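## Task

Move the tray until it rests entirely on the wall-mounted shelf. Neither the tray nor any dish may drop freely by more than a few centimetres. At the end the risers must be where they were, and every dish must sit where it was on the tray. Arm bases in metres, with heading measured counter-clockwise from +x in degrees: arm1 at (-0.66, -1.47, 0.99) heading +89; arm2 at (0.89, -1.24, 0.99) heading +180; arm3 at (-1.67, -0.86, 1.02) heading +1; arm4 at (0.05, -0.75, 0.94) heading -89. Finish by releasing and withdrawing every gripper. Anything that stays in place only because a robot holds it is not counted as placed.

## Robot and tools

ROBOTS. There are four identical i2rt Big YAM arms, named arm1, arm2, arm3 and arm4. Each has six joints, a two-finger gripper and a wrist camera. The hand reaches roughly 1.0 m from the vertical axis of joint 1. Joints travel at different speeds, so the hand can sweep a wide arc between two postures. A fixed room camera, cam_high, sees the whole scene.

FRAME. Everything uses one shared scene frame. Its origin is on the floor and +z points up. A base heading is an angle counter-clockwise from +x, seen from above. The hand point lies midway between the fingertips. The hand's z axis runs along the fingers, and the fingers close along its y axis.

execute_actions. The argument "actions" is a list holding exactly one action, or none. An empty list only returns state and images. An action is one object keyed by robot name: "arm1", "arm2", "arm3", "arm4". Each robot's value is {"joints": {...}}, and inside it each entry is an absolute target for that robot's own joint, not an offset. All values are in radians except the gripper:
- joint1_rad, -2.879 to 2.879 (tolerance 0.045): rotates the whole arm about its base. Positive is counter-clockwise from above, and 0 points along the base heading.
- joint2_rad, 0 to 3.141 (0.14): shoulder. At 0 the upper arm lies back and about level; increasing raises it and then brings it forward.
- joint3_rad, 0 to 3.019 (0.09): elbow. At 0 it is fully folded; increasing opens it.
- joint4_rad, -1.692 to 1.57 (0.055): hand pitch; positive tips the fingers up.
- joint5_rad, -1.57 to 1.57 (0.03): sideways hand swing; positive goes to the arm's right.
- joint6_rad, -2.094 to 2.094 (0.035): hand roll; positive is clockwise as seen from behind the hand.
- gripper_m, 0 to 0.093 metres (0.003): the fingertip gap. Each pad pushes with at most about 50 to 62 N, and some grippers push less.
All motions in one action start together but may finish at different times. A joint or robot you leave out may still be pushing toward its earlier target. An unknown key or an out-of-range value makes the whole call rejected, and nothing moves. Optional "cameras" lists which images to return, from arm1_cam_wrist, arm2_cam_wrist, arm3_cam_wrist, arm4_cam_wrist, cam_high, or "all". If it is omitted or null you get all of them; [] gives none.

wait: "seconds", 0 to 10. It commands nothing new and returns the same state and images as an empty action.

zoom_image: "camera" is one camera name, and "region" is [x0, y0, x1, y1] in pixels of that camera's latest full image. The origin is the top-left corner, and the region can be at most 504 by 504. Wrist images are 616x616 fisheye; cam_high is 504x504.

finished_scene: "scene" is the number of the current scene. This is final. The result says whether the goal was met and gives the next task.

READING RESULTS. joint_positions gives the current joint values. A "pictures" line names the images in order. joint_status reports how each commanded motion ended:
- off_target: the joint stopped short and may keep pushing.
- contact_stop: the joint dropped its target and holds where it stopped.
- time_out: the same, but the joint may keep a nearby target and go on pushing.
- not_followed: a collision-avoidance check blocked that arm's joint targets. Its gripper command still runs, and the blocked targets may be retried later.
- limit_stop_at_motor_heat: an overheat stopped that key. Resend the target.
on_its_own lists joints this call did not command. Its "held at" value is the target, not the position. To relieve a joint that is still pushing, send its reported position as the new target. Joint torques are raw drive outputs with per-arm offset, scale and noise, so treat them as rough hints. MOTOR HOT appears from 85 °C. At 100 °C an OVER-TEMPERATURE FAULT occurs: that arm's motors and gripper go limp and it falls. Holding loads, and thinking while holding, both heat motors. Any stop report cancels later motion calls in the same reply. Cameras may differ slightly from calibration, and a wrist-camera pose depends on joint readings.

CAUTIONS. Hard squeezing between two robots fails the task at once. Strong impacts may fail it too, and no state line reports robot-to-robot contact. The self-collision check can be late, and it ignores fingers, gripper housings and wrist cameras. Arms do not pause for each other. An arm keeps pushing after touching something. Avoid drops, slams, sliding dishes, and knocking anything onto the floor or out of the work area, which fails the task. Loose items may get an occasional small shove. The simulation keeps running while you deliberate, and arms hold their last command during that time. At the end, open every gripper and move the arms away so the tray rests on its own.

Each tool is called as name([rows], argument=value, ...), one row to a line, values as JSON.

## Session

execute_actions(actions=[])

Scene clock: 0.00 s.
Joint torques (N m, as the arm reports them, + toward a larger angle): no reading
Motor temperatures (°C, as the motors report them): arm1=[26 27 25 26 28 27] | arm2=[27 25 29 28 28 29] | arm3=[28 26 26 29 25 25] | arm4=[28 27 26 29 27 28]
arm1.joint_positions: joint1_rad=-1.652 joint2_rad=+0.460 joint3_rad=+1.365 joint4_rad=-1.344 joint5_rad=+0.004 joint6_rad=+0.411 gripper_m=+0.095
arm1.joint_status: not commanded
arm1.hand: x=-0.4818 y=-1.4837 z=+1.5413 quat_wxyz=(-0.524, -0.213, -0.821, -0.082) (m; scene frame)
arm2.joint_positions: joint1_rad=-0.681 joint2_rad=+0.487 joint3_rad=+1.411 joint4_rad=-1.408 joint5_rad=+0.184 joint6_rad=-0.086 gripper_m=+0.095
arm2.joint_status: not commanded
arm2.hand: x=+0.7895 y=-1.1142 z=+1.5551 quat_wxyz=(-0.267, +0.798, -0.296, -0.451) (m; scene frame)
arm3.joint_positions: joint1_rad=-0.713 joint2_rad=+0.552 joint3_rad=+1.425 joint4_rad=-1.336 joint5_rad=-0.038 joint6_rad=+0.030 gripper_m=+0.094
arm3.joint_status: not commanded
arm3.hand: x=-1.5093 y=-0.9893 z=+1.5918 quat_wxyz=(-0.498, -0.292, -0.802, +0.156) (m; scene frame)
arm4.joint_positions: joint1_rad=-0.589 joint2_rad=+0.553 joint3_rad=+1.388 joint4_rad=-1.346 joint5_rad=-0.005 joint6_rad=-0.307 gripper_m=+0.095
arm4.joint_status: not commanded
arm4.hand: x=-0.0559 y=-0.9240 z=+1.4879 quat_wxyz=(-0.169, -0.685, -0.526, +0.476) (m; scene frame)
pictures: arm1_cam_wrist, arm2_cam_wrist, arm3_cam_wrist, arm4_cam_wrist, cam_high
Images, in order (width x height): arm1_cam_wrist 616x616, arm2_cam_wrist 616x616, arm3_cam_wrist 616x616, arm4_cam_wrist 616x616, cam_high 504x504.

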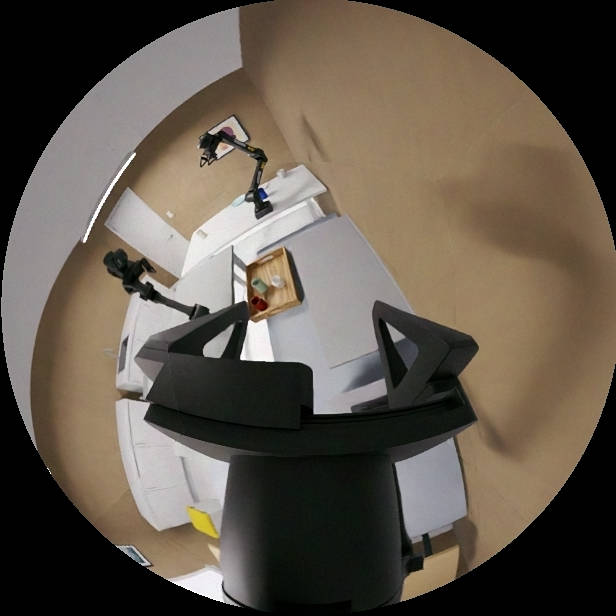

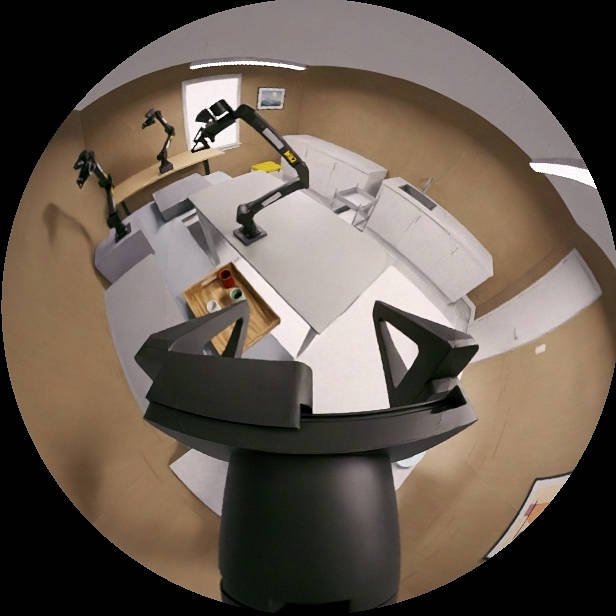

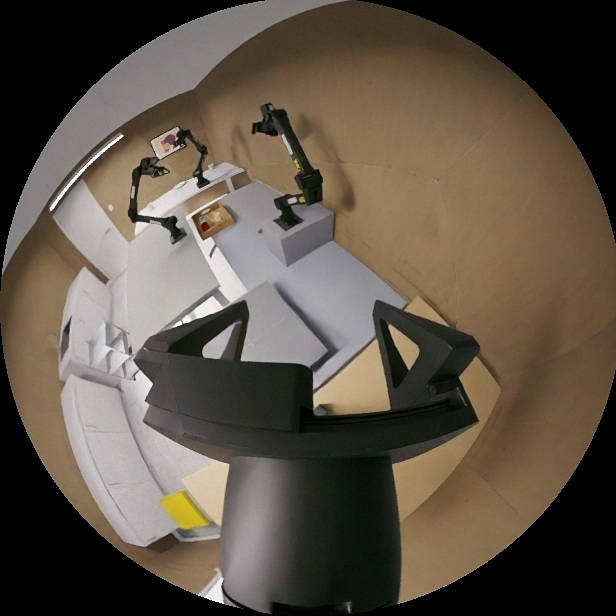

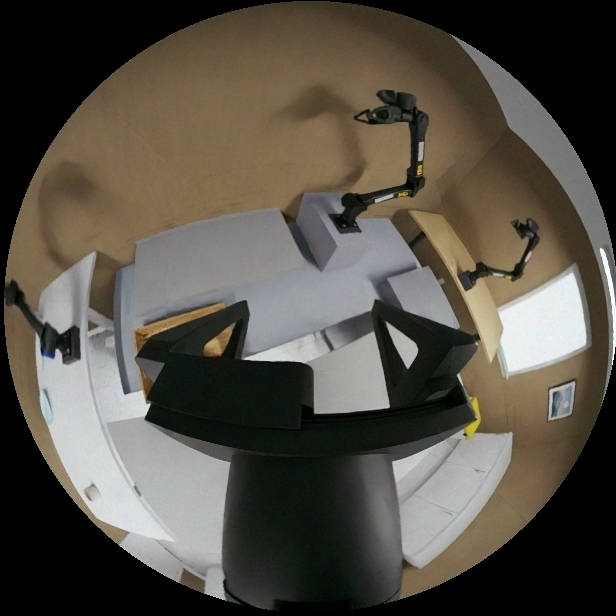

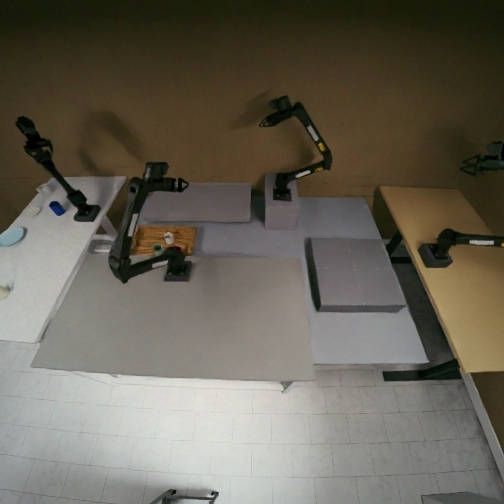

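zoom_image(camera="cam_high", region=[70, 150, 310, 300])

zoom_image(camera="arm1_cam_wrist", region=[210, 200, 370, 360])

zoom_image(camera="arm2_cam_wrist", region=[150, 230, 310, 390])

Region (70, 150, 310, 300) of cam_high's 504x504 image, scaled by 2.100, with more detail than that image has; it fills the top 315 rows of this view, and the rest is white.

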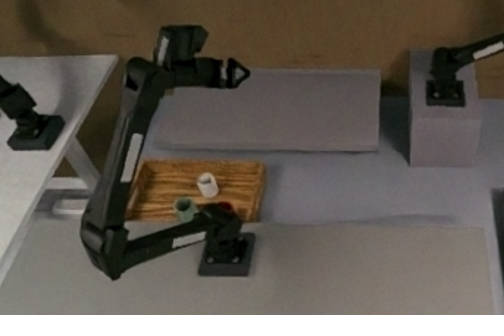

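Region (210, 200, 370, 360) of arm1_cam_wrist's 616x616 image, scaled by 3.150, with more detail than that image has.

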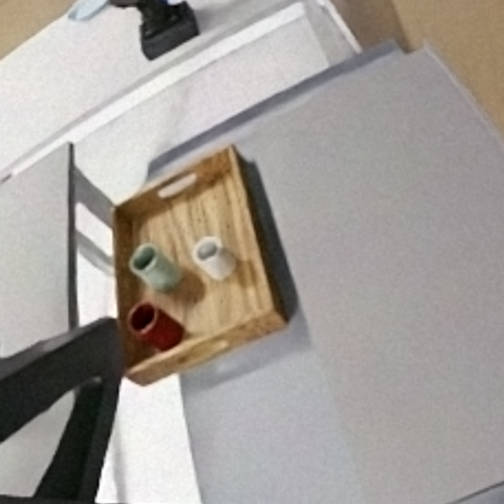

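Region (150, 230, 310, 390) of arm2_cam_wrist's 616x616 image, scaled by 3.150, with more detail than that image has.

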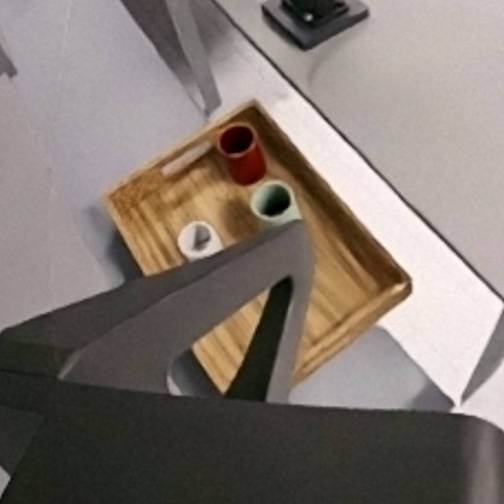

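execute_actions([
  {"arm1":{"joints":{"joint4_rad":-0.5}},"arm3":{"joints":{"joint3_rad":0.7}},"arm4":{"joints":{"joint2_rad":1.3,"joint1_rad":0,"joint6_rad":0}},"arm2":{"joints":{"joint2_rad":1.3,"joint5_rad":0,"joint1_rad":-0.44}}},
], cameras=["arm2_cam_wrist","arm4_cam_wrist","cam_high"])

Scene clock: 2.80 s.
Joint torques (N m, as the arm reports them, + toward a larger angle): arm1=[-1.24  6.08  7.41  3.01  0.05 -0.06] | arm2=[ 0.17 -8.16 11.68  0.66 -0.12  0.08] | arm3=[ 0.91 -0.06  9.68  1.32 -0.01  0.05] | arm4=[ 1.35 -9.57  9.77  1.12  0.07  0.01]
Motor temperatures (°C, as the motors report them): arm1=[26 27 26 26 28 27] | arm2=[27 26 30 28 28 29] | arm3=[28 26 27 29 25 25] | arm4=[28 27 26 29 27 28]
arm1.joint_positions: joint1_rad=-1.652 joint2_rad=+0.460 joint3_rad=+1.365 joint4_rad=-0.520 joint5_rad=+0.004 joint6_rad=+0.411 gripper_m=+0.095
arm1.joint_status: all done
arm1.hand: x=-0.4737 y=-1.4845 z=+1.7381 quat_wxyz=(-0.815, -0.143, -0.546, -0.129) (m; scene frame)
arm2.joint_positions: joint1_rad=-0.446 joint2_rad=+1.309 joint3_rad=+1.411 joint4_rad=-1.408 joint5_rad=+0.002 joint6_rad=-0.086 gripper_m=+0.095
arm2.joint_status: all done
arm2.hand: x=+0.5044 y=-1.0525 z=+1.3130 quat_wxyz=(-0.038, +0.975, -0.178, -0.130) (m; scene frame)
arm3.joint_positions: joint1_rad=-0.713 joint2_rad=+0.558 joint3_rad=+0.697 joint4_rad=-1.336 joint5_rad=-0.038 joint6_rad=+0.030 gripper_m=+0.094
arm3.joint_status: all done
arm3.hand: x=-1.5097 y=-0.9904 z=+1.2351 quat_wxyz=(-0.177, -0.345, -0.921, +0.043) (m; scene frame)
arm4.joint_positions: joint1_rad=-0.001 joint2_rad=+1.297 joint3_rad=+1.388 joint4_rad=-1.346 joint5_rad=-0.005 joint6_rad=-0.008 gripper_m=+0.095
arm4.joint_status: all done
arm4.hand: x=+0.0605 y=-1.1913 z=+1.2497 quat_wxyz=(-0.109, -0.691, -0.706, +0.109) (m; scene frame)
pictures: arm2_cam_wrist, arm4_cam_wrist, cam_high
camera_calibration (this result's frames):
arm2_cam_wrist: T_world_to_cam=[[0.346686, 0.937402, 0.0329661, 0.767536], [0.881461, -0.33761, 0.33022, -1.22951], [0.320678, -0.0854243, -0.943328, 1.10767], [0, 0, 0, 1]] pos_world=[0.46247, -1.03996, 1.4256]
arm4_cam_wrist: T_world_to_cam=[[-0.999942, -0.00407003, 0.0100047, 0.0452895], [-0.000746995, 0.950127, 0.311861, 0.744722], [-0.0107751, 0.311835, -0.950075, 1.68609], [0, 0, 0, 1]] pos_world=[0.064011, -1.23318, 1.36921]
Images, in order (width x height): arm2_cam_wrist 616x616, arm4_cam_wrist 616x616, cam_high 504x504.

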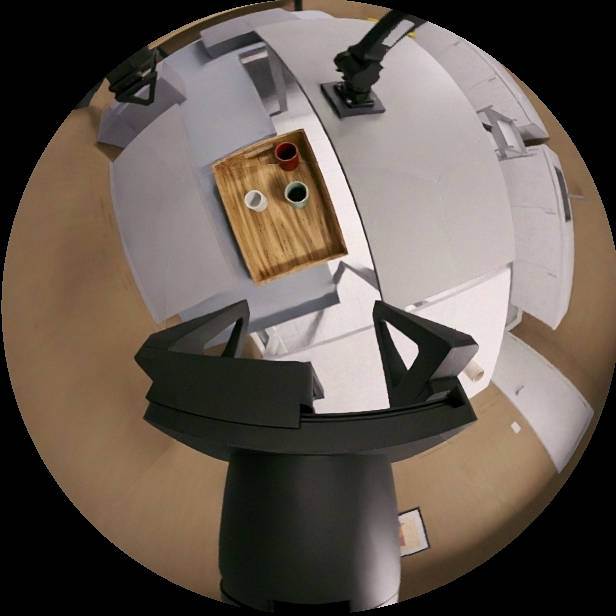

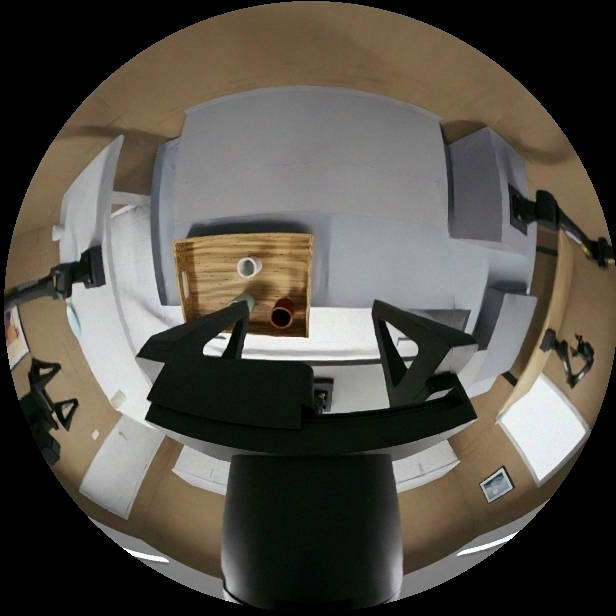

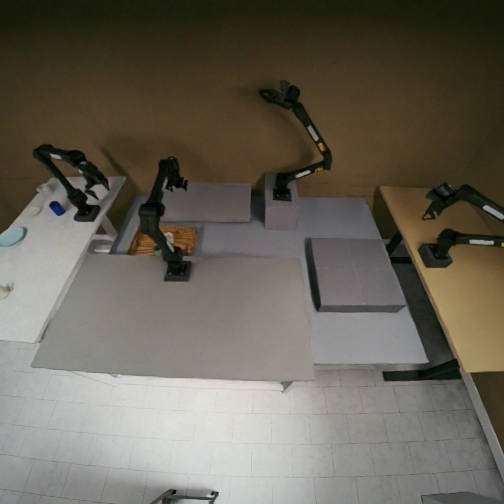

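execute_actions([
  {"arm4":{"joints":{"joint3_rad":0.458,"joint4_rad":0.126,"gripper_m":0.05}},"arm2":{"joints":{"joint1_rad":-0.382,"joint2_rad":1.6,"joint3_rad":0.8,"joint4_rad":-0.315,"joint6_rad":-1.955,"gripper_m":0.05}}},
], cameras=[])

execute_actions([
  {"arm4":{"joints":{"joint2_rad":1.776}},"arm2":{"joints":{"joint2_rad":2.048}}},
], cameras=[])

wait(seconds=1)

Scene clock: 6.70 s.
Joint torques (N m, as the arm reports them, + toward a larger angle): arm1=[-0.91  6.14  7.5   3.03  0.   -0.1 ] | arm2=[-0.46 -9.71  7.56  1.11 -0.16  0.01] | arm3=[ 0.9  -0.04  9.71  1.34 -0.01  0.05] | arm4=[ 1.34 -6.22  6.41  2.33  0.07 -0.01]
Motor temperatures (°C, as the motors report them): arm1=[26 27 27 26 28 27] | arm2=[27 26 31 28 28 29] | arm3=[28 26 28 29 25 25] | arm4=[28 27 27 29 27 28]
arm1.joint_positions: joint1_rad=-1.652 joint2_rad=+0.460 joint3_rad=+1.365 joint4_rad=-0.520 joint5_rad=+0.004 joint6_rad=+0.411 gripper_m=+0.095
arm1.joint_status: not commanded
arm1.hand: x=-0.4737 y=-1.4845 z=+1.7381 quat_wxyz=(-0.815, -0.143, -0.546, -0.129) (m; scene frame)
arm2.joint_positions: joint1_rad=-0.381 joint2_rad=+1.607 joint3_rad=+0.801 joint4_rad=-0.327 joint5_rad=+0.001 joint6_rad=-1.944 gripper_m=+0.050
arm2.joint_status: all done
arm2.hand: x=+0.4558 y=-1.0625 z=+1.0057 quat_wxyz=(-0.203, +0.693, +0.686, -0.086) (m; scene frame)
arm3.joint_positions: joint1_rad=-0.713 joint2_rad=+0.558 joint3_rad=+0.697 joint4_rad=-1.336 joint5_rad=-0.038 joint6_rad=+0.030 gripper_m=+0.094
arm3.joint_status: not commanded
arm3.hand: x=-1.5097 y=-0.9904 z=+1.2351 quat_wxyz=(-0.177, -0.345, -0.921, +0.043) (m; scene frame)
arm4.joint_positions: joint1_rad=-0.001 joint2_rad=+1.297 joint3_rad=+0.459 joint4_rad=+0.109 joint5_rad=-0.005 joint6_rad=-0.008 gripper_m=+0.050
arm4.joint_status: all done
arm4.hand: x=+0.0590 y=-1.1716 z=+1.0010 quat_wxyz=(-0.287, -0.638, -0.654, +0.286) (m; scene frame)
pictures: none
No camera images: the call's "cameras" was empty. Leave "cameras" out to get every camera's image.

Scene clock: 7.87 s.
Joint torques (N m, as the arm reports them, + toward a larger angle): arm1=[-0.6   5.75  7.43  2.97  0.07 -0.1 ] | arm2=[ -0.46 -10.64   3.92   0.17  -0.16  -0.02] | arm3=[ 0.88 -0.08  9.73  1.32 -0.01  0.05] | arm4=[ 1.34 -7.7   2.71  1.57  0.07 -0.01]
Motor temperatures (°C, as the motors report them): arm1=[26 27 27 26 28 27] | arm2=[27 26 31 28 28 29] | arm3=[28 26 29 29 25 25] | arm4=[28 27 27 29 27 28]
arm1.joint_positions: joint1_rad=-1.652 joint2_rad=+0.460 joint3_rad=+1.365 joint4_rad=-0.520 joint5_rad=+0.004 joint6_rad=+0.411 gripper_m=+0.095
arm1.joint_status: not commanded
arm1.hand: x=-0.4737 y=-1.4845 z=+1.7381 quat_wxyz=(-0.815, -0.143, -0.546, -0.129) (m; scene frame)
arm2.joint_positions: joint1_rad=-0.381 joint2_rad=+2.054 joint3_rad=+0.794 joint4_rad=-0.320 joint5_rad=+0.001 joint6_rad=-1.945 gripper_m=+0.050
arm2.joint_status: all done
arm2.hand: x=+0.5470 y=-1.0989 z=+0.8218 quat_wxyz=(+0.000, +0.710, +0.704, +0.002) (m; scene frame)
arm3.joint_positions: joint1_rad=-0.713 joint2_rad=+0.558 joint3_rad=+0.697 joint4_rad=-1.336 joint5_rad=-0.038 joint6_rad=+0.030 gripper_m=+0.094
arm3.joint_status: not commanded
arm3.hand: x=-1.5097 y=-0.9904 z=+1.2351 quat_wxyz=(-0.177, -0.345, -0.921, +0.043) (m; scene frame)
arm4.joint_positions: joint1_rad=-0.001 joint2_rad=+1.761 joint3_rad=+0.460 joint4_rad=+0.116 joint5_rad=-0.005 joint6_rad=-0.008 gripper_m=+0.050
arm4.joint_status: all done
arm4.hand: x=+0.0573 y=-1.1008 z=+0.8292 quat_wxyz=(-0.133, -0.687, -0.702, +0.133) (m; scene frame)
pictures: none
No camera images: the call's "cameras" was empty. Leave "cameras" out to get every camera's image.

Scene clock: 8.87 s.
Joint torques (N m, as the arm reports them, + toward a larger angle): arm1=[-1.65  5.72  7.52  3.11  0.03 -0.08] | arm2=[ -0.41 -10.9    3.96   0.18  -0.17  -0.01] | arm3=[ 0.89 -0.02  9.73  1.32 -0.01  0.05] | arm4=[ 1.34 -7.59  2.79  1.49  0.07 -0.01]
Motor temperatures (°C, as the motors report them): arm1=[26 27 27 26 28 27] | arm2=[27 26 31 28 28 29] | arm3=[28 26 29 29 25 25] | arm4=[28 27 27 29 27 28]
arm1.joint_positions: joint1_rad=-1.652 joint2_rad=+0.460 joint3_rad=+1.365 joint4_rad=-0.520 joint5_rad=+0.004 joint6_rad=+0.411 gripper_m=+0.095
arm1.joint_status: not commanded
arm1.hand: x=-0.4737 y=-1.4845 z=+1.7381 quat_wxyz=(-0.815, -0.143, -0.546, -0.129) (m; scene frame)
arm2.joint_positions: joint1_rad=-0.381 joint2_rad=+2.054 joint3_rad=+0.794 joint4_rad=-0.320 joint5_rad=+0.001 joint6_rad=-1.945 gripper_m=+0.050
arm2.joint_status: all done
arm2.hand: x=+0.5470 y=-1.0989 z=+0.8218 quat_wxyz=(+0.000, +0.710, +0.704, +0.002) (m; scene frame)
arm3.joint_positions: joint1_rad=-0.713 joint2_rad=+0.558 joint3_rad=+0.697 joint4_rad=-1.336 joint5_rad=-0.038 joint6_rad=+0.030 gripper_m=+0.094
arm3.joint_status: not commanded
arm3.hand: x=-1.5097 y=-0.9904 z=+1.2351 quat_wxyz=(-0.177, -0.345, -0.921, +0.043) (m; scene frame)
arm4.joint_positions: joint1_rad=-0.001 joint2_rad=+1.761 joint3_rad=+0.460 joint4_rad=+0.116 joint5_rad=-0.005 joint6_rad=-0.008 gripper_m=+0.050
arm4.joint_status: all done
arm4.hand: x=+0.0573 y=-1.1008 z=+0.8292 quat_wxyz=(-0.133, -0.687, -0.702, +0.133) (m; scene frame)
wait: 1.00 s; at rest by 0.27 s
pictures: arm1_cam_wrist, arm2_cam_wrist, arm3_cam_wrist, arm4_cam_wrist, cam_high
camera_calibration (this result's frames):
arm1_cam_wrist: T_world_to_cam=[[0.0400685, -0.93205, -0.360108, -0.740998], [-0.244887, 0.340246, -0.907889, 1.97006], [0.968723, 0.124563, -0.214613, 1.1366], [0, 0, 0, 1]] pos_world=[-0.588922, -1.50253, 1.76569]
arm2_cam_wrist: T_world_to_cam=[[-0.999994, -0.00334346, -0.000357151, 0.542691], [-0.00294533, 0.819738, 0.572731, 0.435833], [-0.00162213, 0.572729, -0.819743, 1.42465], [0, 0, 0, 1]] pos_world=[0.546282, -1.17139, 0.918425]
arm3_cam_wrist: T_world_to_cam=[[-0.646569, -0.761292, -0.0488219, -1.66605], [-0.742662, 0.613535, 0.268379, -0.839531], [-0.174361, 0.209784, -0.962075, 1.25665], [0, 0, 0, 1]] pos_world=[-1.4816, -1.01689, 1.35297]
arm4_cam_wrist: T_world_to_cam=[[-0.999951, -0.003392, 0.00932992, 0.0479936], [-0.000997, 0.969378, 0.245573, 0.866055], [-0.0098772, 0.245551, -0.969333, 1.20133], [0, 0, 0, 1]] pos_world=[0.0607204, -1.13436, 0.951363]
Images, in order (width x height): arm1_cam_wrist 616x616, arm2_cam_wrist 616x616, arm3_cam_wrist 616x616, arm4_cam_wrist 616x616, cam_high 504x504.

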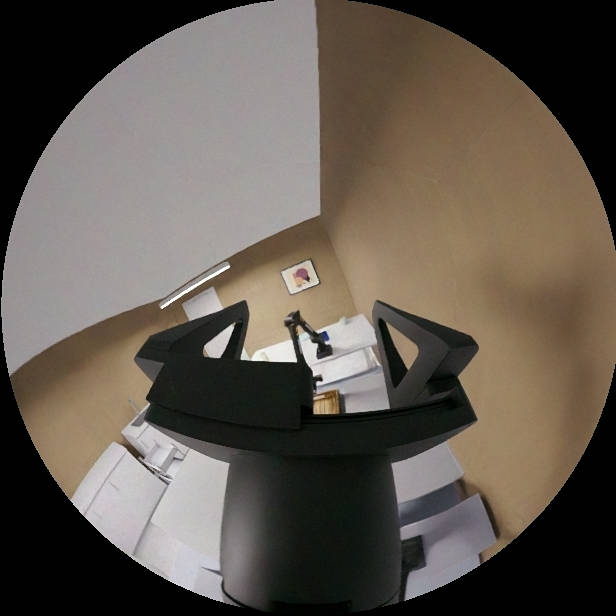

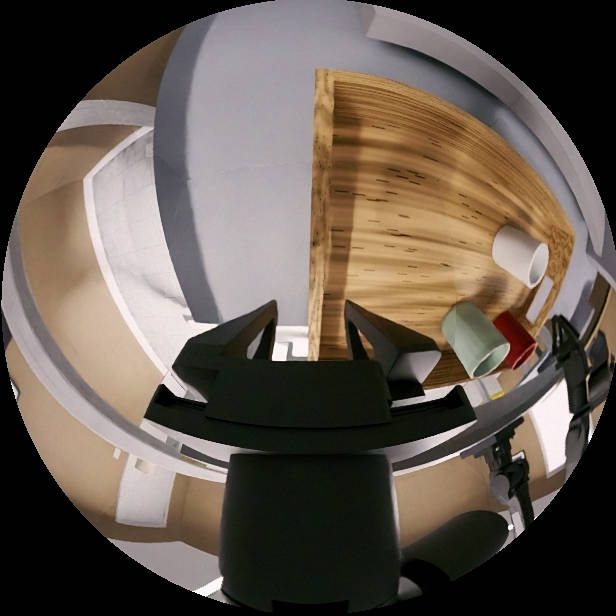

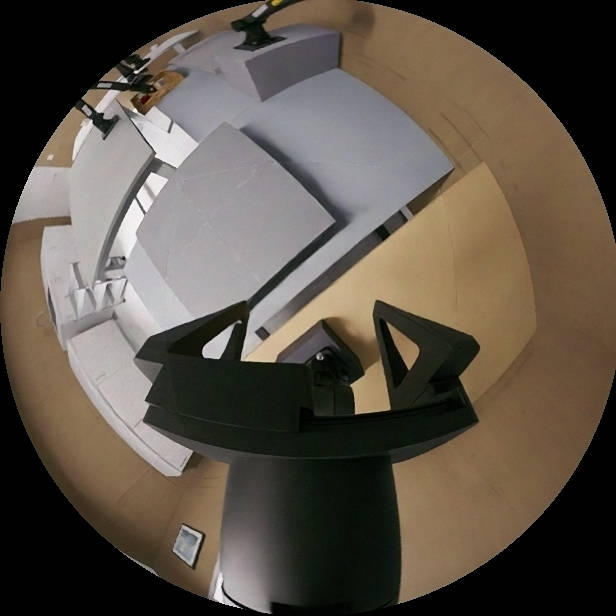

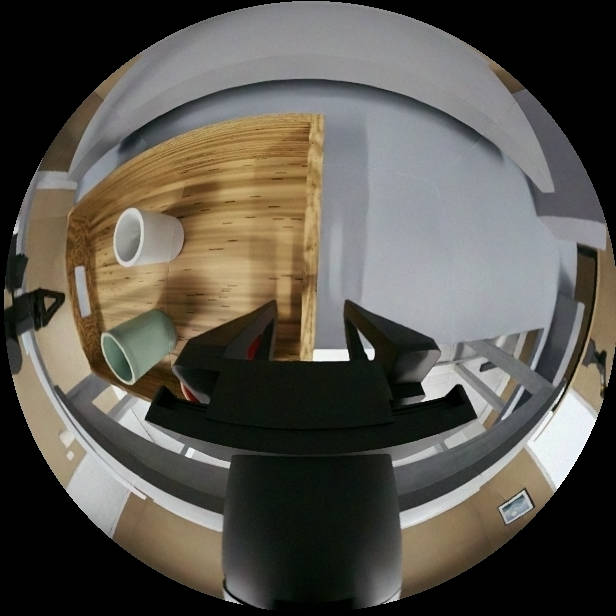

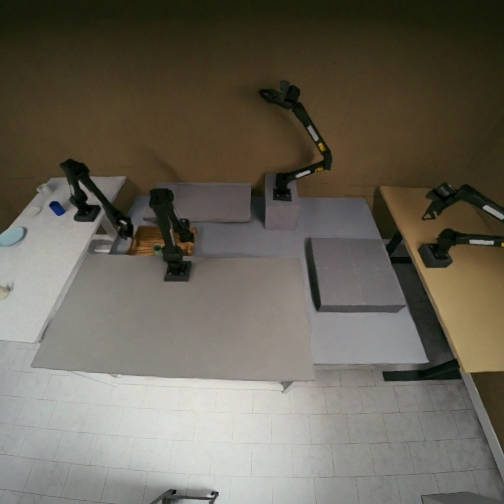

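execute_actions([
  {"arm4":{"joints":{"joint2_rad":2.067,"joint3_rad":0.574,"joint4_rad":0.305}},"arm2":{"joints":{"joint2_rad":2.25,"joint3_rad":0.86,"joint4_rad":-0.178}},"arm1":{"joints":{"joint4_rad":-1.5,"joint1_rad":-1.1,"joint6_rad":0,"joint3_rad":0.9,"joint2_rad":0.2}}},
], cameras=[])

execute_actions(actions=[], cameras=["arm2_cam_wrist","arm4_cam_wrist"])

Scene clock: 11.60 s.
Joint torques (N m, as the arm reports them, + toward a larger angle): arm1=[ 0.58  5.61  7.57  1.29  0.06 -0.19] | arm2=[-0.46 -2.19  4.36  2.14 -0.21 -0.01] | arm3=[ 0.9  -0.07  9.73  1.33 -0.01  0.05] | arm4=[ 1.34 -9.95  1.45  1.56  0.06 -0.01]
Motor temperatures (°C, as the motors report them): arm1=[26 27 28 26 28 27] | arm2=[27 26 31 28 28 29] | arm3=[28 26 29 29 25 25] | arm4=[28 27 27 29 27 28]
arm1.joint_positions: joint1_rad=-1.113 joint2_rad=+0.205 joint3_rad=+0.896 joint4_rad=-1.487 joint5_rad=+0.004 joint6_rad=+0.014 gripper_m=+0.095
arm1.joint_status: all done
arm1.hand: x=-0.5361 y=-1.4107 z=+1.3284 quat_wxyz=(-0.362, +0.196, -0.907, -0.086) (m; scene frame)
arm2.joint_positions: joint1_rad=-0.381 joint2_rad=+2.128 joint3_rad=+0.847 joint4_rad=-0.233 joint5_rad=+0.003 joint6_rad=-1.944 gripper_m=+0.050
arm2.joint_status: joint4_rad time_out (moved +0.087 of +0.142); the others done
arm2.on_its_own: joint4_rad reads -0.233 and still pushes toward -0.178 since a time_out
arm2.hand: x=+0.5182 y=-1.0872 z=+0.8020 quat_wxyz=(-0.031, +0.710, +0.703, -0.011) (m; scene frame)
arm3.joint_positions: joint1_rad=-0.713 joint2_rad=+0.558 joint3_rad=+0.697 joint4_rad=-1.336 joint5_rad=-0.038 joint6_rad=+0.030 gripper_m=+0.094
arm3.joint_status: not commanded
arm3.hand: x=-1.5097 y=-0.9904 z=+1.2351 quat_wxyz=(-0.177, -0.345, -0.921, +0.043) (m; scene frame)
arm4.joint_positions: joint1_rad=-0.001 joint2_rad=+2.053 joint3_rad=+0.574 joint4_rad=+0.293 joint5_rad=-0.005 joint6_rad=-0.008 gripper_m=+0.050
arm4.joint_status: all done
arm4.hand: x=+0.0573 y=-1.1308 z=+0.7615 quat_wxyz=(-0.133, -0.687, -0.702, +0.132) (m; scene frame)
pictures: none
No camera images: the call's "cameras" was empty. Leave "cameras" out to get every camera's image.

not run: a stop came earlier in this reply.

execute_actions([
  {"arm2":{"joints":{"joint2_rad":2.08,"joint4_rad":-0.25,"gripper_m":0.093}}},
], cameras=[])

execute_actions([
  {"arm2":{"joints":{"joint2_rad":2.19}}},
], cameras=[])

execute_actions([
  {"arm2":{"joints":{"joint2_rad":2.235,"joint4_rad":-0.19}}},
], cameras=["arm2_cam_wrist","arm4_cam_wrist"])

Scene clock: 12.77 s.
Joint torques (N m, as the arm reports them, + toward a larger angle): arm1=[ 0.58  5.48  7.58  1.27  0.05 -0.17] | arm2=[ -1.02 -11.82   3.92  -0.06   0.03  -0.01] | arm3=[ 0.86 -0.07  9.73  1.32 -0.01  0.05] | arm4=[  1.34 -10.06   1.57   1.55   0.07  -0.01]
Motor temperatures (°C, as the motors report them): arm1=[26 27 28 26 28 27] | arm2=[27 26 31 28 28 29] | arm3=[28 26 30 29 25 25] | arm4=[28 27 27 29 27 28]
arm1.joint_positions: joint1_rad=-1.113 joint2_rad=+0.205 joint3_rad=+0.896 joint4_rad=-1.487 joint5_rad=+0.004 joint6_rad=+0.014 gripper_m=+0.095
arm1.joint_status: not commanded
arm1.hand: x=-0.5361 y=-1.4107 z=+1.3284 quat_wxyz=(-0.362, +0.196, -0.907, -0.086) (m; scene frame)
arm2.joint_positions: joint1_rad=-0.376 joint2_rad=+2.088 joint3_rad=+0.859 joint4_rad=-0.244 joint5_rad=-0.003 joint6_rad=-1.944 gripper_m=+0.093
arm2.joint_status: all done
arm2.hand: x=+0.5013 y=-1.0839 z=+0.8190 quat_wxyz=(-0.048, +0.708, +0.705, -0.021) (m; scene frame)
arm3.joint_positions: joint1_rad=-0.713 joint2_rad=+0.558 joint3_rad=+0.697 joint4_rad=-1.336 joint5_rad=-0.038 joint6_rad=+0.030 gripper_m=+0.094
arm3.joint_status: not commanded
arm3.hand: x=-1.5097 y=-0.9904 z=+1.2351 quat_wxyz=(-0.177, -0.345, -0.921, +0.043) (m; scene frame)
arm4.joint_positions: joint1_rad=-0.001 joint2_rad=+2.053 joint3_rad=+0.574 joint4_rad=+0.293 joint5_rad=-0.005 joint6_rad=-0.008 gripper_m=+0.050
arm4.joint_status: not commanded
arm4.hand: x=+0.0573 y=-1.1308 z=+0.7615 quat_wxyz=(-0.133, -0.687, -0.702, +0.132) (m; scene frame)
pictures: none
No camera images: the call's "cameras" was empty. Leave "cameras" out to get every camera's image.

Scene clock: 13.67 s.
Joint torques (N m, as the arm reports them, + toward a larger angle): arm1=[ 0.39  6.34  7.83  1.38  0.07 -0.24] | arm2=[ -1.   -11.72   2.84  -0.18   0.03  -0.02] | arm3=[ 0.86 -0.05  9.72  1.33 -0.01  0.05] | arm4=[  1.34 -10.05   1.57   1.56   0.07  -0.01]
Motor temperatures (°C, as the motors report them): arm1=[26 27 28 26 28 27] | arm2=[27 26 30 28 28 29] | arm3=[28 26 30 29 25 25] | arm4=[28 27 26 29 27 28]
arm1.joint_positions: joint1_rad=-1.113 joint2_rad=+0.205 joint3_rad=+0.896 joint4_rad=-1.487 joint5_rad=+0.004 joint6_rad=+0.014 gripper_m=+0.095
arm1.joint_status: not commanded
arm1.hand: x=-0.5361 y=-1.4107 z=+1.3284 quat_wxyz=(-0.362, +0.196, -0.907, -0.086) (m; scene frame)
arm2.joint_positions: joint1_rad=-0.376 joint2_rad=+2.194 joint3_rad=+0.858 joint4_rad=-0.245 joint5_rad=-0.003 joint6_rad=-1.944 gripper_m=+0.093
arm2.joint_status: all done
arm2.hand: x=+0.5345 y=-1.0969 z=+0.7780 quat_wxyz=(+0.001, +0.709, +0.706, +0.000) (m; scene frame)
arm3.joint_positions: joint1_rad=-0.713 joint2_rad=+0.558 joint3_rad=+0.697 joint4_rad=-1.336 joint5_rad=-0.038 joint6_rad=+0.030 gripper_m=+0.094
arm3.joint_status: not commanded
arm3.hand: x=-1.5097 y=-0.9904 z=+1.2351 quat_wxyz=(-0.177, -0.345, -0.921, +0.043) (m; scene frame)
arm4.joint_positions: joint1_rad=-0.001 joint2_rad=+2.053 joint3_rad=+0.574 joint4_rad=+0.293 joint5_rad=-0.005 joint6_rad=-0.008 gripper_m=+0.050
arm4.joint_status: not commanded
arm4.hand: x=+0.0573 y=-1.1308 z=+0.7615 quat_wxyz=(-0.133, -0.687, -0.702, +0.132) (m; scene frame)
pictures: none
No camera images: the call's "cameras" was empty. Leave "cameras" out to get every camera's image.

Scene clock: 14.47 s.
Joint torques (N m, as the arm reports them, + toward a larger angle): arm1=[ 0.91  6.16  7.69  1.4   0.11 -0.2 ] | arm2=[ -0.97 -10.35   2.63   0.37   0.02  -0.01] | arm3=[ 0.86 -0.04  9.73  1.32 -0.01  0.05] | arm4=[  1.34 -10.03   1.57   1.55   0.07  -0.01]
Motor temperatures (°C, as the motors report them): arm1=[26 27 28 26 28 27] | arm2=[27 26 30 28 28 29] | arm3=[28 26 30 29 25 25] | arm4=[28 27 26 29 27 28]
arm1.joint_positions: joint1_rad=-1.113 joint2_rad=+0.205 joint3_rad=+0.896 joint4_rad=-1.487 joint5_rad=+0.004 joint6_rad=+0.014 gripper_m=+0.095
arm1.joint_status: not commanded
arm1.hand: x=-0.5361 y=-1.4107 z=+1.3284 quat_wxyz=(-0.362, +0.196, -0.907, -0.086) (m; scene frame)
arm2.joint_positions: joint1_rad=-0.376 joint2_rad=+2.225 joint3_rad=+0.858 joint4_rad=-0.199 joint5_rad=-0.003 joint6_rad=-1.944 gripper_m=+0.093
arm2.joint_status: all done
arm2.hand: x=+0.5339 y=-1.0967 z=+0.7669 quat_wxyz=(-0.006, +0.709, +0.706, -0.003) (m; scene frame)
arm3.joint_positions: joint1_rad=-0.713 joint2_rad=+0.558 joint3_rad=+0.697 joint4_rad=-1.336 joint5_rad=-0.038 joint6_rad=+0.030 gripper_m=+0.094
arm3.joint_status: not commanded
arm3.hand: x=-1.5097 y=-0.9904 z=+1.2351 quat_wxyz=(-0.177, -0.345, -0.921, +0.043) (m; scene frame)
arm4.joint_positions: joint1_rad=-0.001 joint2_rad=+2.053 joint3_rad=+0.574 joint4_rad=+0.293 joint5_rad=-0.005 joint6_rad=-0.008 gripper_m=+0.050
arm4.joint_status: not commanded
arm4.hand: x=+0.0573 y=-1.1308 z=+0.7615 quat_wxyz=(-0.133, -0.687, -0.702, +0.132) (m; scene frame)
pictures: arm2_cam_wrist, arm4_cam_wrist
camera_calibration (this result's frames):
arm2_cam_wrist: T_world_to_cam=[[-0.99985, -0.00874866, 0.0149772, 0.511813], [0.00143558, 0.818777, 0.57411, 0.460909], [-0.0172857, 0.574045, -0.818641, 1.38734], [0, 0, 0, 1]] pos_world=[0.535055, -1.1693, 0.863453]
arm4_cam_wrist: T_world_to_cam=[[-0.999951, -0.0033969, 0.00933935, 0.0485173], [-0.000988118, 0.969096, 0.246682, 0.910553], [-0.00988868, 0.246661, -0.969051, 1.14414], [0, 0, 0, 1]] pos_world=[0.0607286, -1.16446, 0.883656]
Images, in order (width x height): arm2_cam_wrist 616x616, arm4_cam_wrist 616x616.

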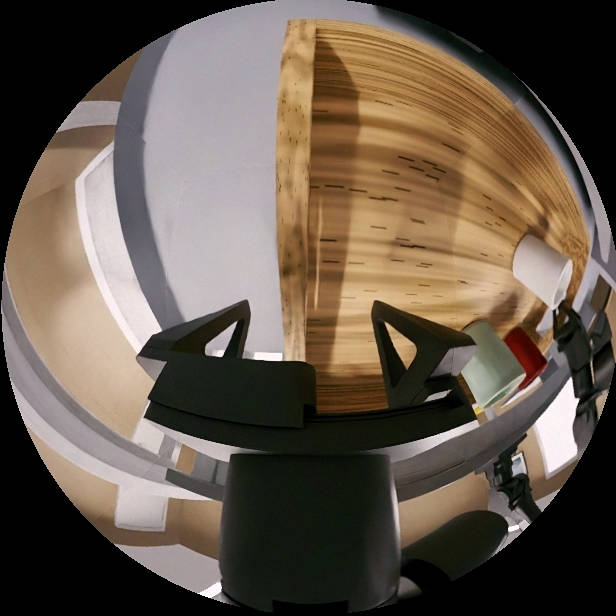

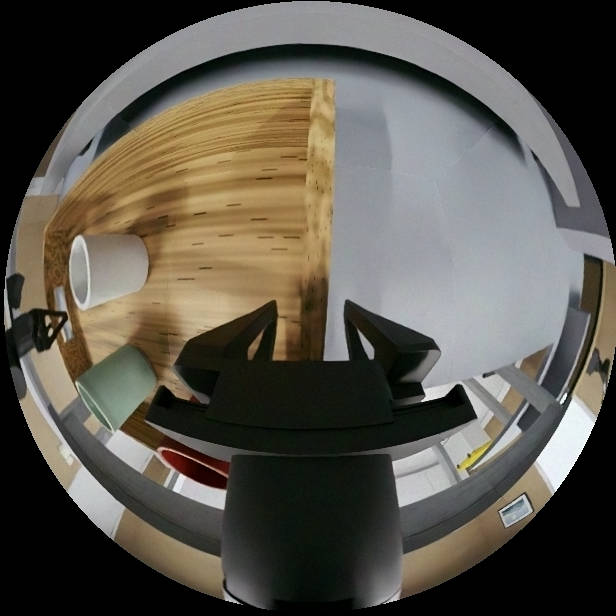

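execute_actions([
  {"arm2":{"joints":{"joint2_rad":2.255,"gripper_m":0}},"arm4":{"joints":{"gripper_m":0}}},
], cameras=["arm2_cam_wrist","arm4_cam_wrist"])

Scene clock: 15.37 s.
Joint torques (N m, as the arm reports them, + toward a larger angle): arm1=[ 0.42  6.79  7.7   1.36  0.07 -0.19] | arm2=[ -0.62 -10.23   2.81   0.25  -0.2   -0.15] | arm3=[ 0.89 -0.03  9.71  1.33 -0.01  0.05] | arm4=[  1.41 -10.05   1.54   1.53  -0.05  -0.35]
Motor temperatures (°C, as the motors report them): arm1=[26 27 28 26 28 27] | arm2=[27 26 30 28 28 29] | arm3=[28 26 30 29 25 25] | arm4=[28 27 26 29 27 28]
arm1.joint_positions: joint1_rad=-1.113 joint2_rad=+0.205 joint3_rad=+0.896 joint4_rad=-1.487 joint5_rad=+0.004 joint6_rad=+0.014 gripper_m=+0.095
arm1.joint_status: not commanded
arm1.hand: x=-0.5361 y=-1.4107 z=+1.3284 quat_wxyz=(-0.362, +0.196, -0.907, -0.086) (m; scene frame)
arm2.joint_positions: joint1_rad=-0.380 joint2_rad=+2.242 joint3_rad=+0.853 joint4_rad=-0.198 joint5_rad=+0.002 joint6_rad=-1.930 gripper_m=+0.011
arm2.joint_status: gripper_m off_target (ended at +0.011, target +0.000); the others done
arm2.hand: x=+0.5432 y=-1.0977 z=+0.7604 quat_wxyz=(+0.003, +0.715, +0.699, +0.004) (m; scene frame)
arm3.joint_positions: joint1_rad=-0.713 joint2_rad=+0.558 joint3_rad=+0.697 joint4_rad=-1.336 joint5_rad=-0.038 joint6_rad=+0.030 gripper_m=+0.094
arm3.joint_status: not commanded
arm3.hand: x=-1.5097 y=-0.9904 z=+1.2351 quat_wxyz=(-0.177, -0.345, -0.921, +0.043) (m; scene frame)
arm4.joint_positions: joint1_rad=-0.001 joint2_rad=+2.053 joint3_rad=+0.574 joint4_rad=+0.294 joint5_rad=-0.002 joint6_rad=+0.021 gripper_m=+0.011
arm4.joint_status: gripper_m off_target (ended at +0.011, target +0.000)
arm4.hand: x=+0.0565 y=-1.1312 z=+0.7617 quat_wxyz=(-0.134, -0.698, -0.691, +0.132) (m; scene frame)
pictures: arm2_cam_wrist, arm4_cam_wrist
camera_calibration (this result's frames):
arm2_cam_wrist: T_world_to_cam=[[-0.999934, 0.00962987, -0.00629173, 0.557562], [0.00430638, 0.820571, 0.571528, 0.467904], [0.0106666, 0.571463, -0.820559, 1.36616], [0, 0, 0, 1]] pos_world=[0.540938, -1.17003, 0.857101]
arm4_cam_wrist: T_world_to_cam=[[-0.999675, 0.0254343, 0.00145607, 0.0863042], [0.0250122, 0.969018, 0.245719, 0.910104], [0.00483873, 0.245675, -0.96934, 1.14262], [0, 0, 0, 1]] pos_world=[0.0579836, -1.16482, 0.88383]
Images, in order (width x height): arm2_cam_wrist 616x616, arm4_cam_wrist 616x616.

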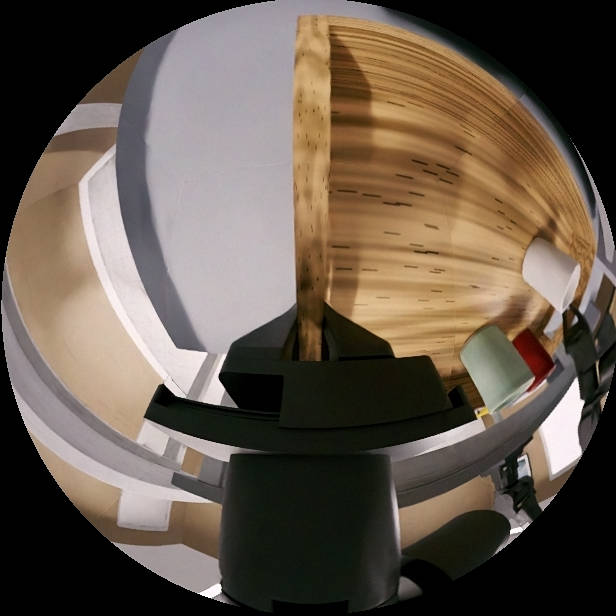

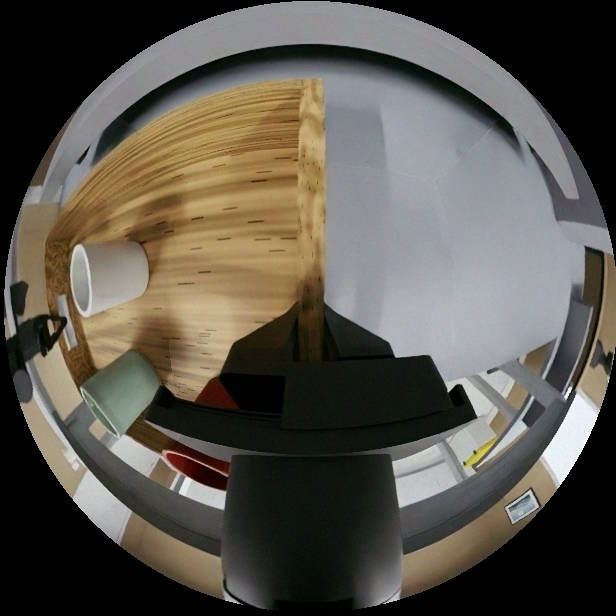

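execute_actions([
  {"arm2":{"joints":{"joint2_rad":2.175,"joint3_rad":0.835,"joint4_rad":-0.24,"joint6_rad":-1.925}},"arm4":{"joints":{"joint2_rad":1.97,"joint3_rad":0.56,"joint4_rad":0.23,"joint6_rad":0.03}}},
], cameras=[])

execute_actions([
  {"arm2":{"joints":{"joint2_rad":2.115,"joint3_rad":0.818,"joint4_rad":-0.28}},"arm4":{"joints":{"joint2_rad":1.893,"joint3_rad":0.55,"joint4_rad":0.166}}},
], cameras=["arm1_cam_wrist","arm4_cam_wrist"])

Scene clock: 16.53 s.
Joint torques (N m, as the arm reports them, + toward a larger angle): arm1=[ 0.87  6.29  7.71  1.44  0.05 -0.16] | arm2=[ -0.53 -14.89   1.28  -0.91  -0.11  -0.09] | arm3=[ 0.88 -0.06  9.73  1.33 -0.01  0.05] | arm4=[  1.39 -16.52   1.2    0.79   0.14  -0.34]
Motor temperatures (°C, as the motors report them): arm1=[26 27 28 26 28 27] | arm2=[27 26 30 28 28 29] | arm3=[28 26 30 29 25 25] | arm4=[28 27 26 29 27 28]
arm1.joint_positions: joint1_rad=-1.113 joint2_rad=+0.205 joint3_rad=+0.896 joint4_rad=-1.487 joint5_rad=+0.004 joint6_rad=+0.014 gripper_m=+0.095
arm1.joint_status: not commanded
arm1.hand: x=-0.5361 y=-1.4107 z=+1.3284 quat_wxyz=(-0.362, +0.196, -0.907, -0.086) (m; scene frame)
arm2.joint_positions: joint1_rad=-0.380 joint2_rad=+2.225 joint3_rad=+0.849 joint4_rad=-0.216 joint5_rad=+0.000 joint6_rad=-1.906 gripper_m=+0.011
arm2.joint_status: all done
arm2.hand: x=+0.5439 y=-1.0984 z=+0.7663 quat_wxyz=(+0.006, +0.723, +0.690, +0.004) (m; scene frame)
arm3.joint_positions: joint1_rad=-0.713 joint2_rad=+0.558 joint3_rad=+0.697 joint4_rad=-1.336 joint5_rad=-0.038 joint6_rad=+0.030 gripper_m=+0.094
arm3.joint_status: not commanded
arm3.hand: x=-1.5097 y=-0.9904 z=+1.2351 quat_wxyz=(-0.177, -0.345, -0.921, +0.043) (m; scene frame)
arm4.joint_positions: joint1_rad=-0.001 joint2_rad=+2.034 joint3_rad=+0.565 joint4_rad=+0.238 joint5_rad=-0.007 joint6_rad=+0.050 gripper_m=+0.011
arm4.joint_status: all done
arm4.hand: x=+0.0572 y=-1.1191 z=+0.7629 quat_wxyz=(-0.122, -0.710, -0.684, +0.113) (m; scene frame)
pictures: none
No camera images: the call's "cameras" was empty. Leave "cameras" out to get every camera's image.

Scene clock: 17.37 s.
Joint torques (N m, as the arm reports them, + toward a larger angle): arm1=[ 0.01  6.52  7.85  1.34  0.06 -0.17] | arm2=[ -0.76 -14.     2.01  -0.75   0.19  -0.13] | arm3=[ 0.92 -0.08  9.72  1.32 -0.01  0.05] | arm4=[  1.16 -15.36   2.1    0.97   0.28  -0.41]
Motor temperatures (°C, as the motors report them): arm1=[26 27 28 26 28 27] | arm2=[27 26 30 28 28 29] | arm3=[28 26 30 29 25 25] | arm4=[28 28 26 29 27 28]
arm1.joint_positions: joint1_rad=-1.113 joint2_rad=+0.205 joint3_rad=+0.896 joint4_rad=-1.487 joint5_rad=+0.004 joint6_rad=+0.014 gripper_m=+0.095
arm1.joint_status: not commanded
arm1.hand: x=-0.5361 y=-1.4107 z=+1.3284 quat_wxyz=(-0.362, +0.196, -0.907, -0.086) (m; scene frame)
arm2.joint_positions: joint1_rad=-0.380 joint2_rad=+2.157 joint3_rad=+0.827 joint4_rad=-0.261 joint5_rad=-0.007 joint6_rad=-1.902 gripper_m=+0.011
arm2.joint_status: all done
arm2.hand: x=+0.5447 y=-1.1001 z=+0.7885 quat_wxyz=(+0.007, +0.725, +0.689, +0.001) (m; scene frame)
arm3.joint_positions: joint1_rad=-0.713 joint2_rad=+0.558 joint3_rad=+0.697 joint4_rad=-1.336 joint5_rad=-0.038 joint6_rad=+0.030 gripper_m=+0.094
arm3.joint_status: not commanded
arm3.hand: x=-1.5097 y=-0.9904 z=+1.2351 quat_wxyz=(-0.177, -0.345, -0.921, +0.043) (m; scene frame)
arm4.joint_positions: joint1_rad=-0.001 joint2_rad=+1.948 joint3_rad=+0.550 joint4_rad=+0.169 joint5_rad=-0.011 joint6_rad=+0.056 gripper_m=+0.011
arm4.joint_status: all done
arm4.hand: x=+0.0582 y=-1.1186 z=+0.7851 quat_wxyz=(-0.124, -0.712, -0.683, +0.112) (m; scene frame)
pictures: arm1_cam_wrist, arm4_cam_wrist
camera_calibration (this result's frames):
arm1_cam_wrist: T_world_to_cam=[[0.425558, -0.904922, 0.00405703, -1.05607], [-0.896512, -0.422205, -0.134197, -0.895024], [0.123151, 0.0534716, -0.990946, 1.57767], [0, 0, 0, 1]] pos_world=[-0.547271, -1.41791, 1.44756]
arm4_cam_wrist: T_world_to_cam=[[-0.998365, 0.0548015, -0.0162524, 0.134335], [0.0477804, 0.95615, 0.288953, 0.842455], [0.0313748, 0.287704, -0.957205, 1.19818], [0, 0, 0, 1]] pos_world=[0.0562699, -1.1576, 0.905657]
Images, in order (width x height): arm1_cam_wrist 616x616, arm4_cam_wrist 616x616.

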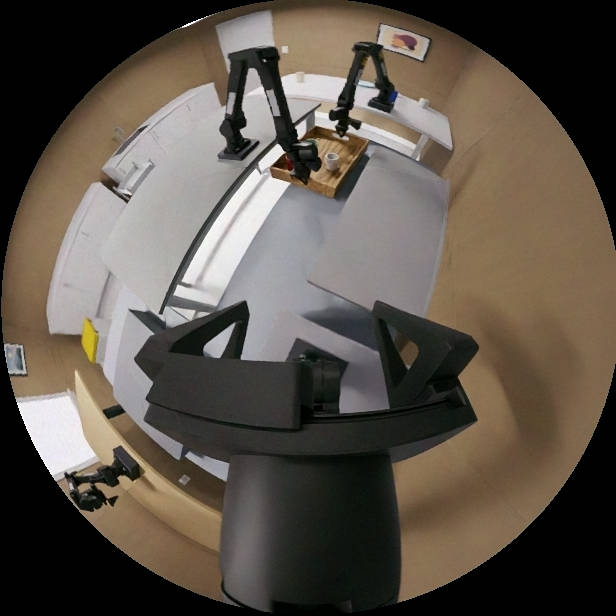

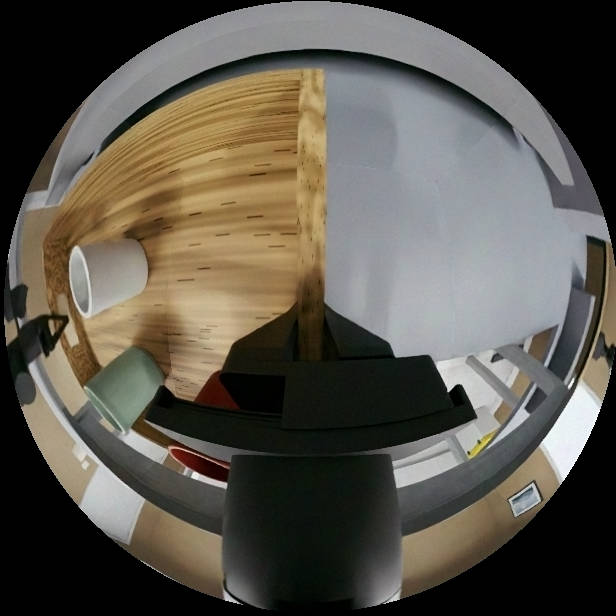

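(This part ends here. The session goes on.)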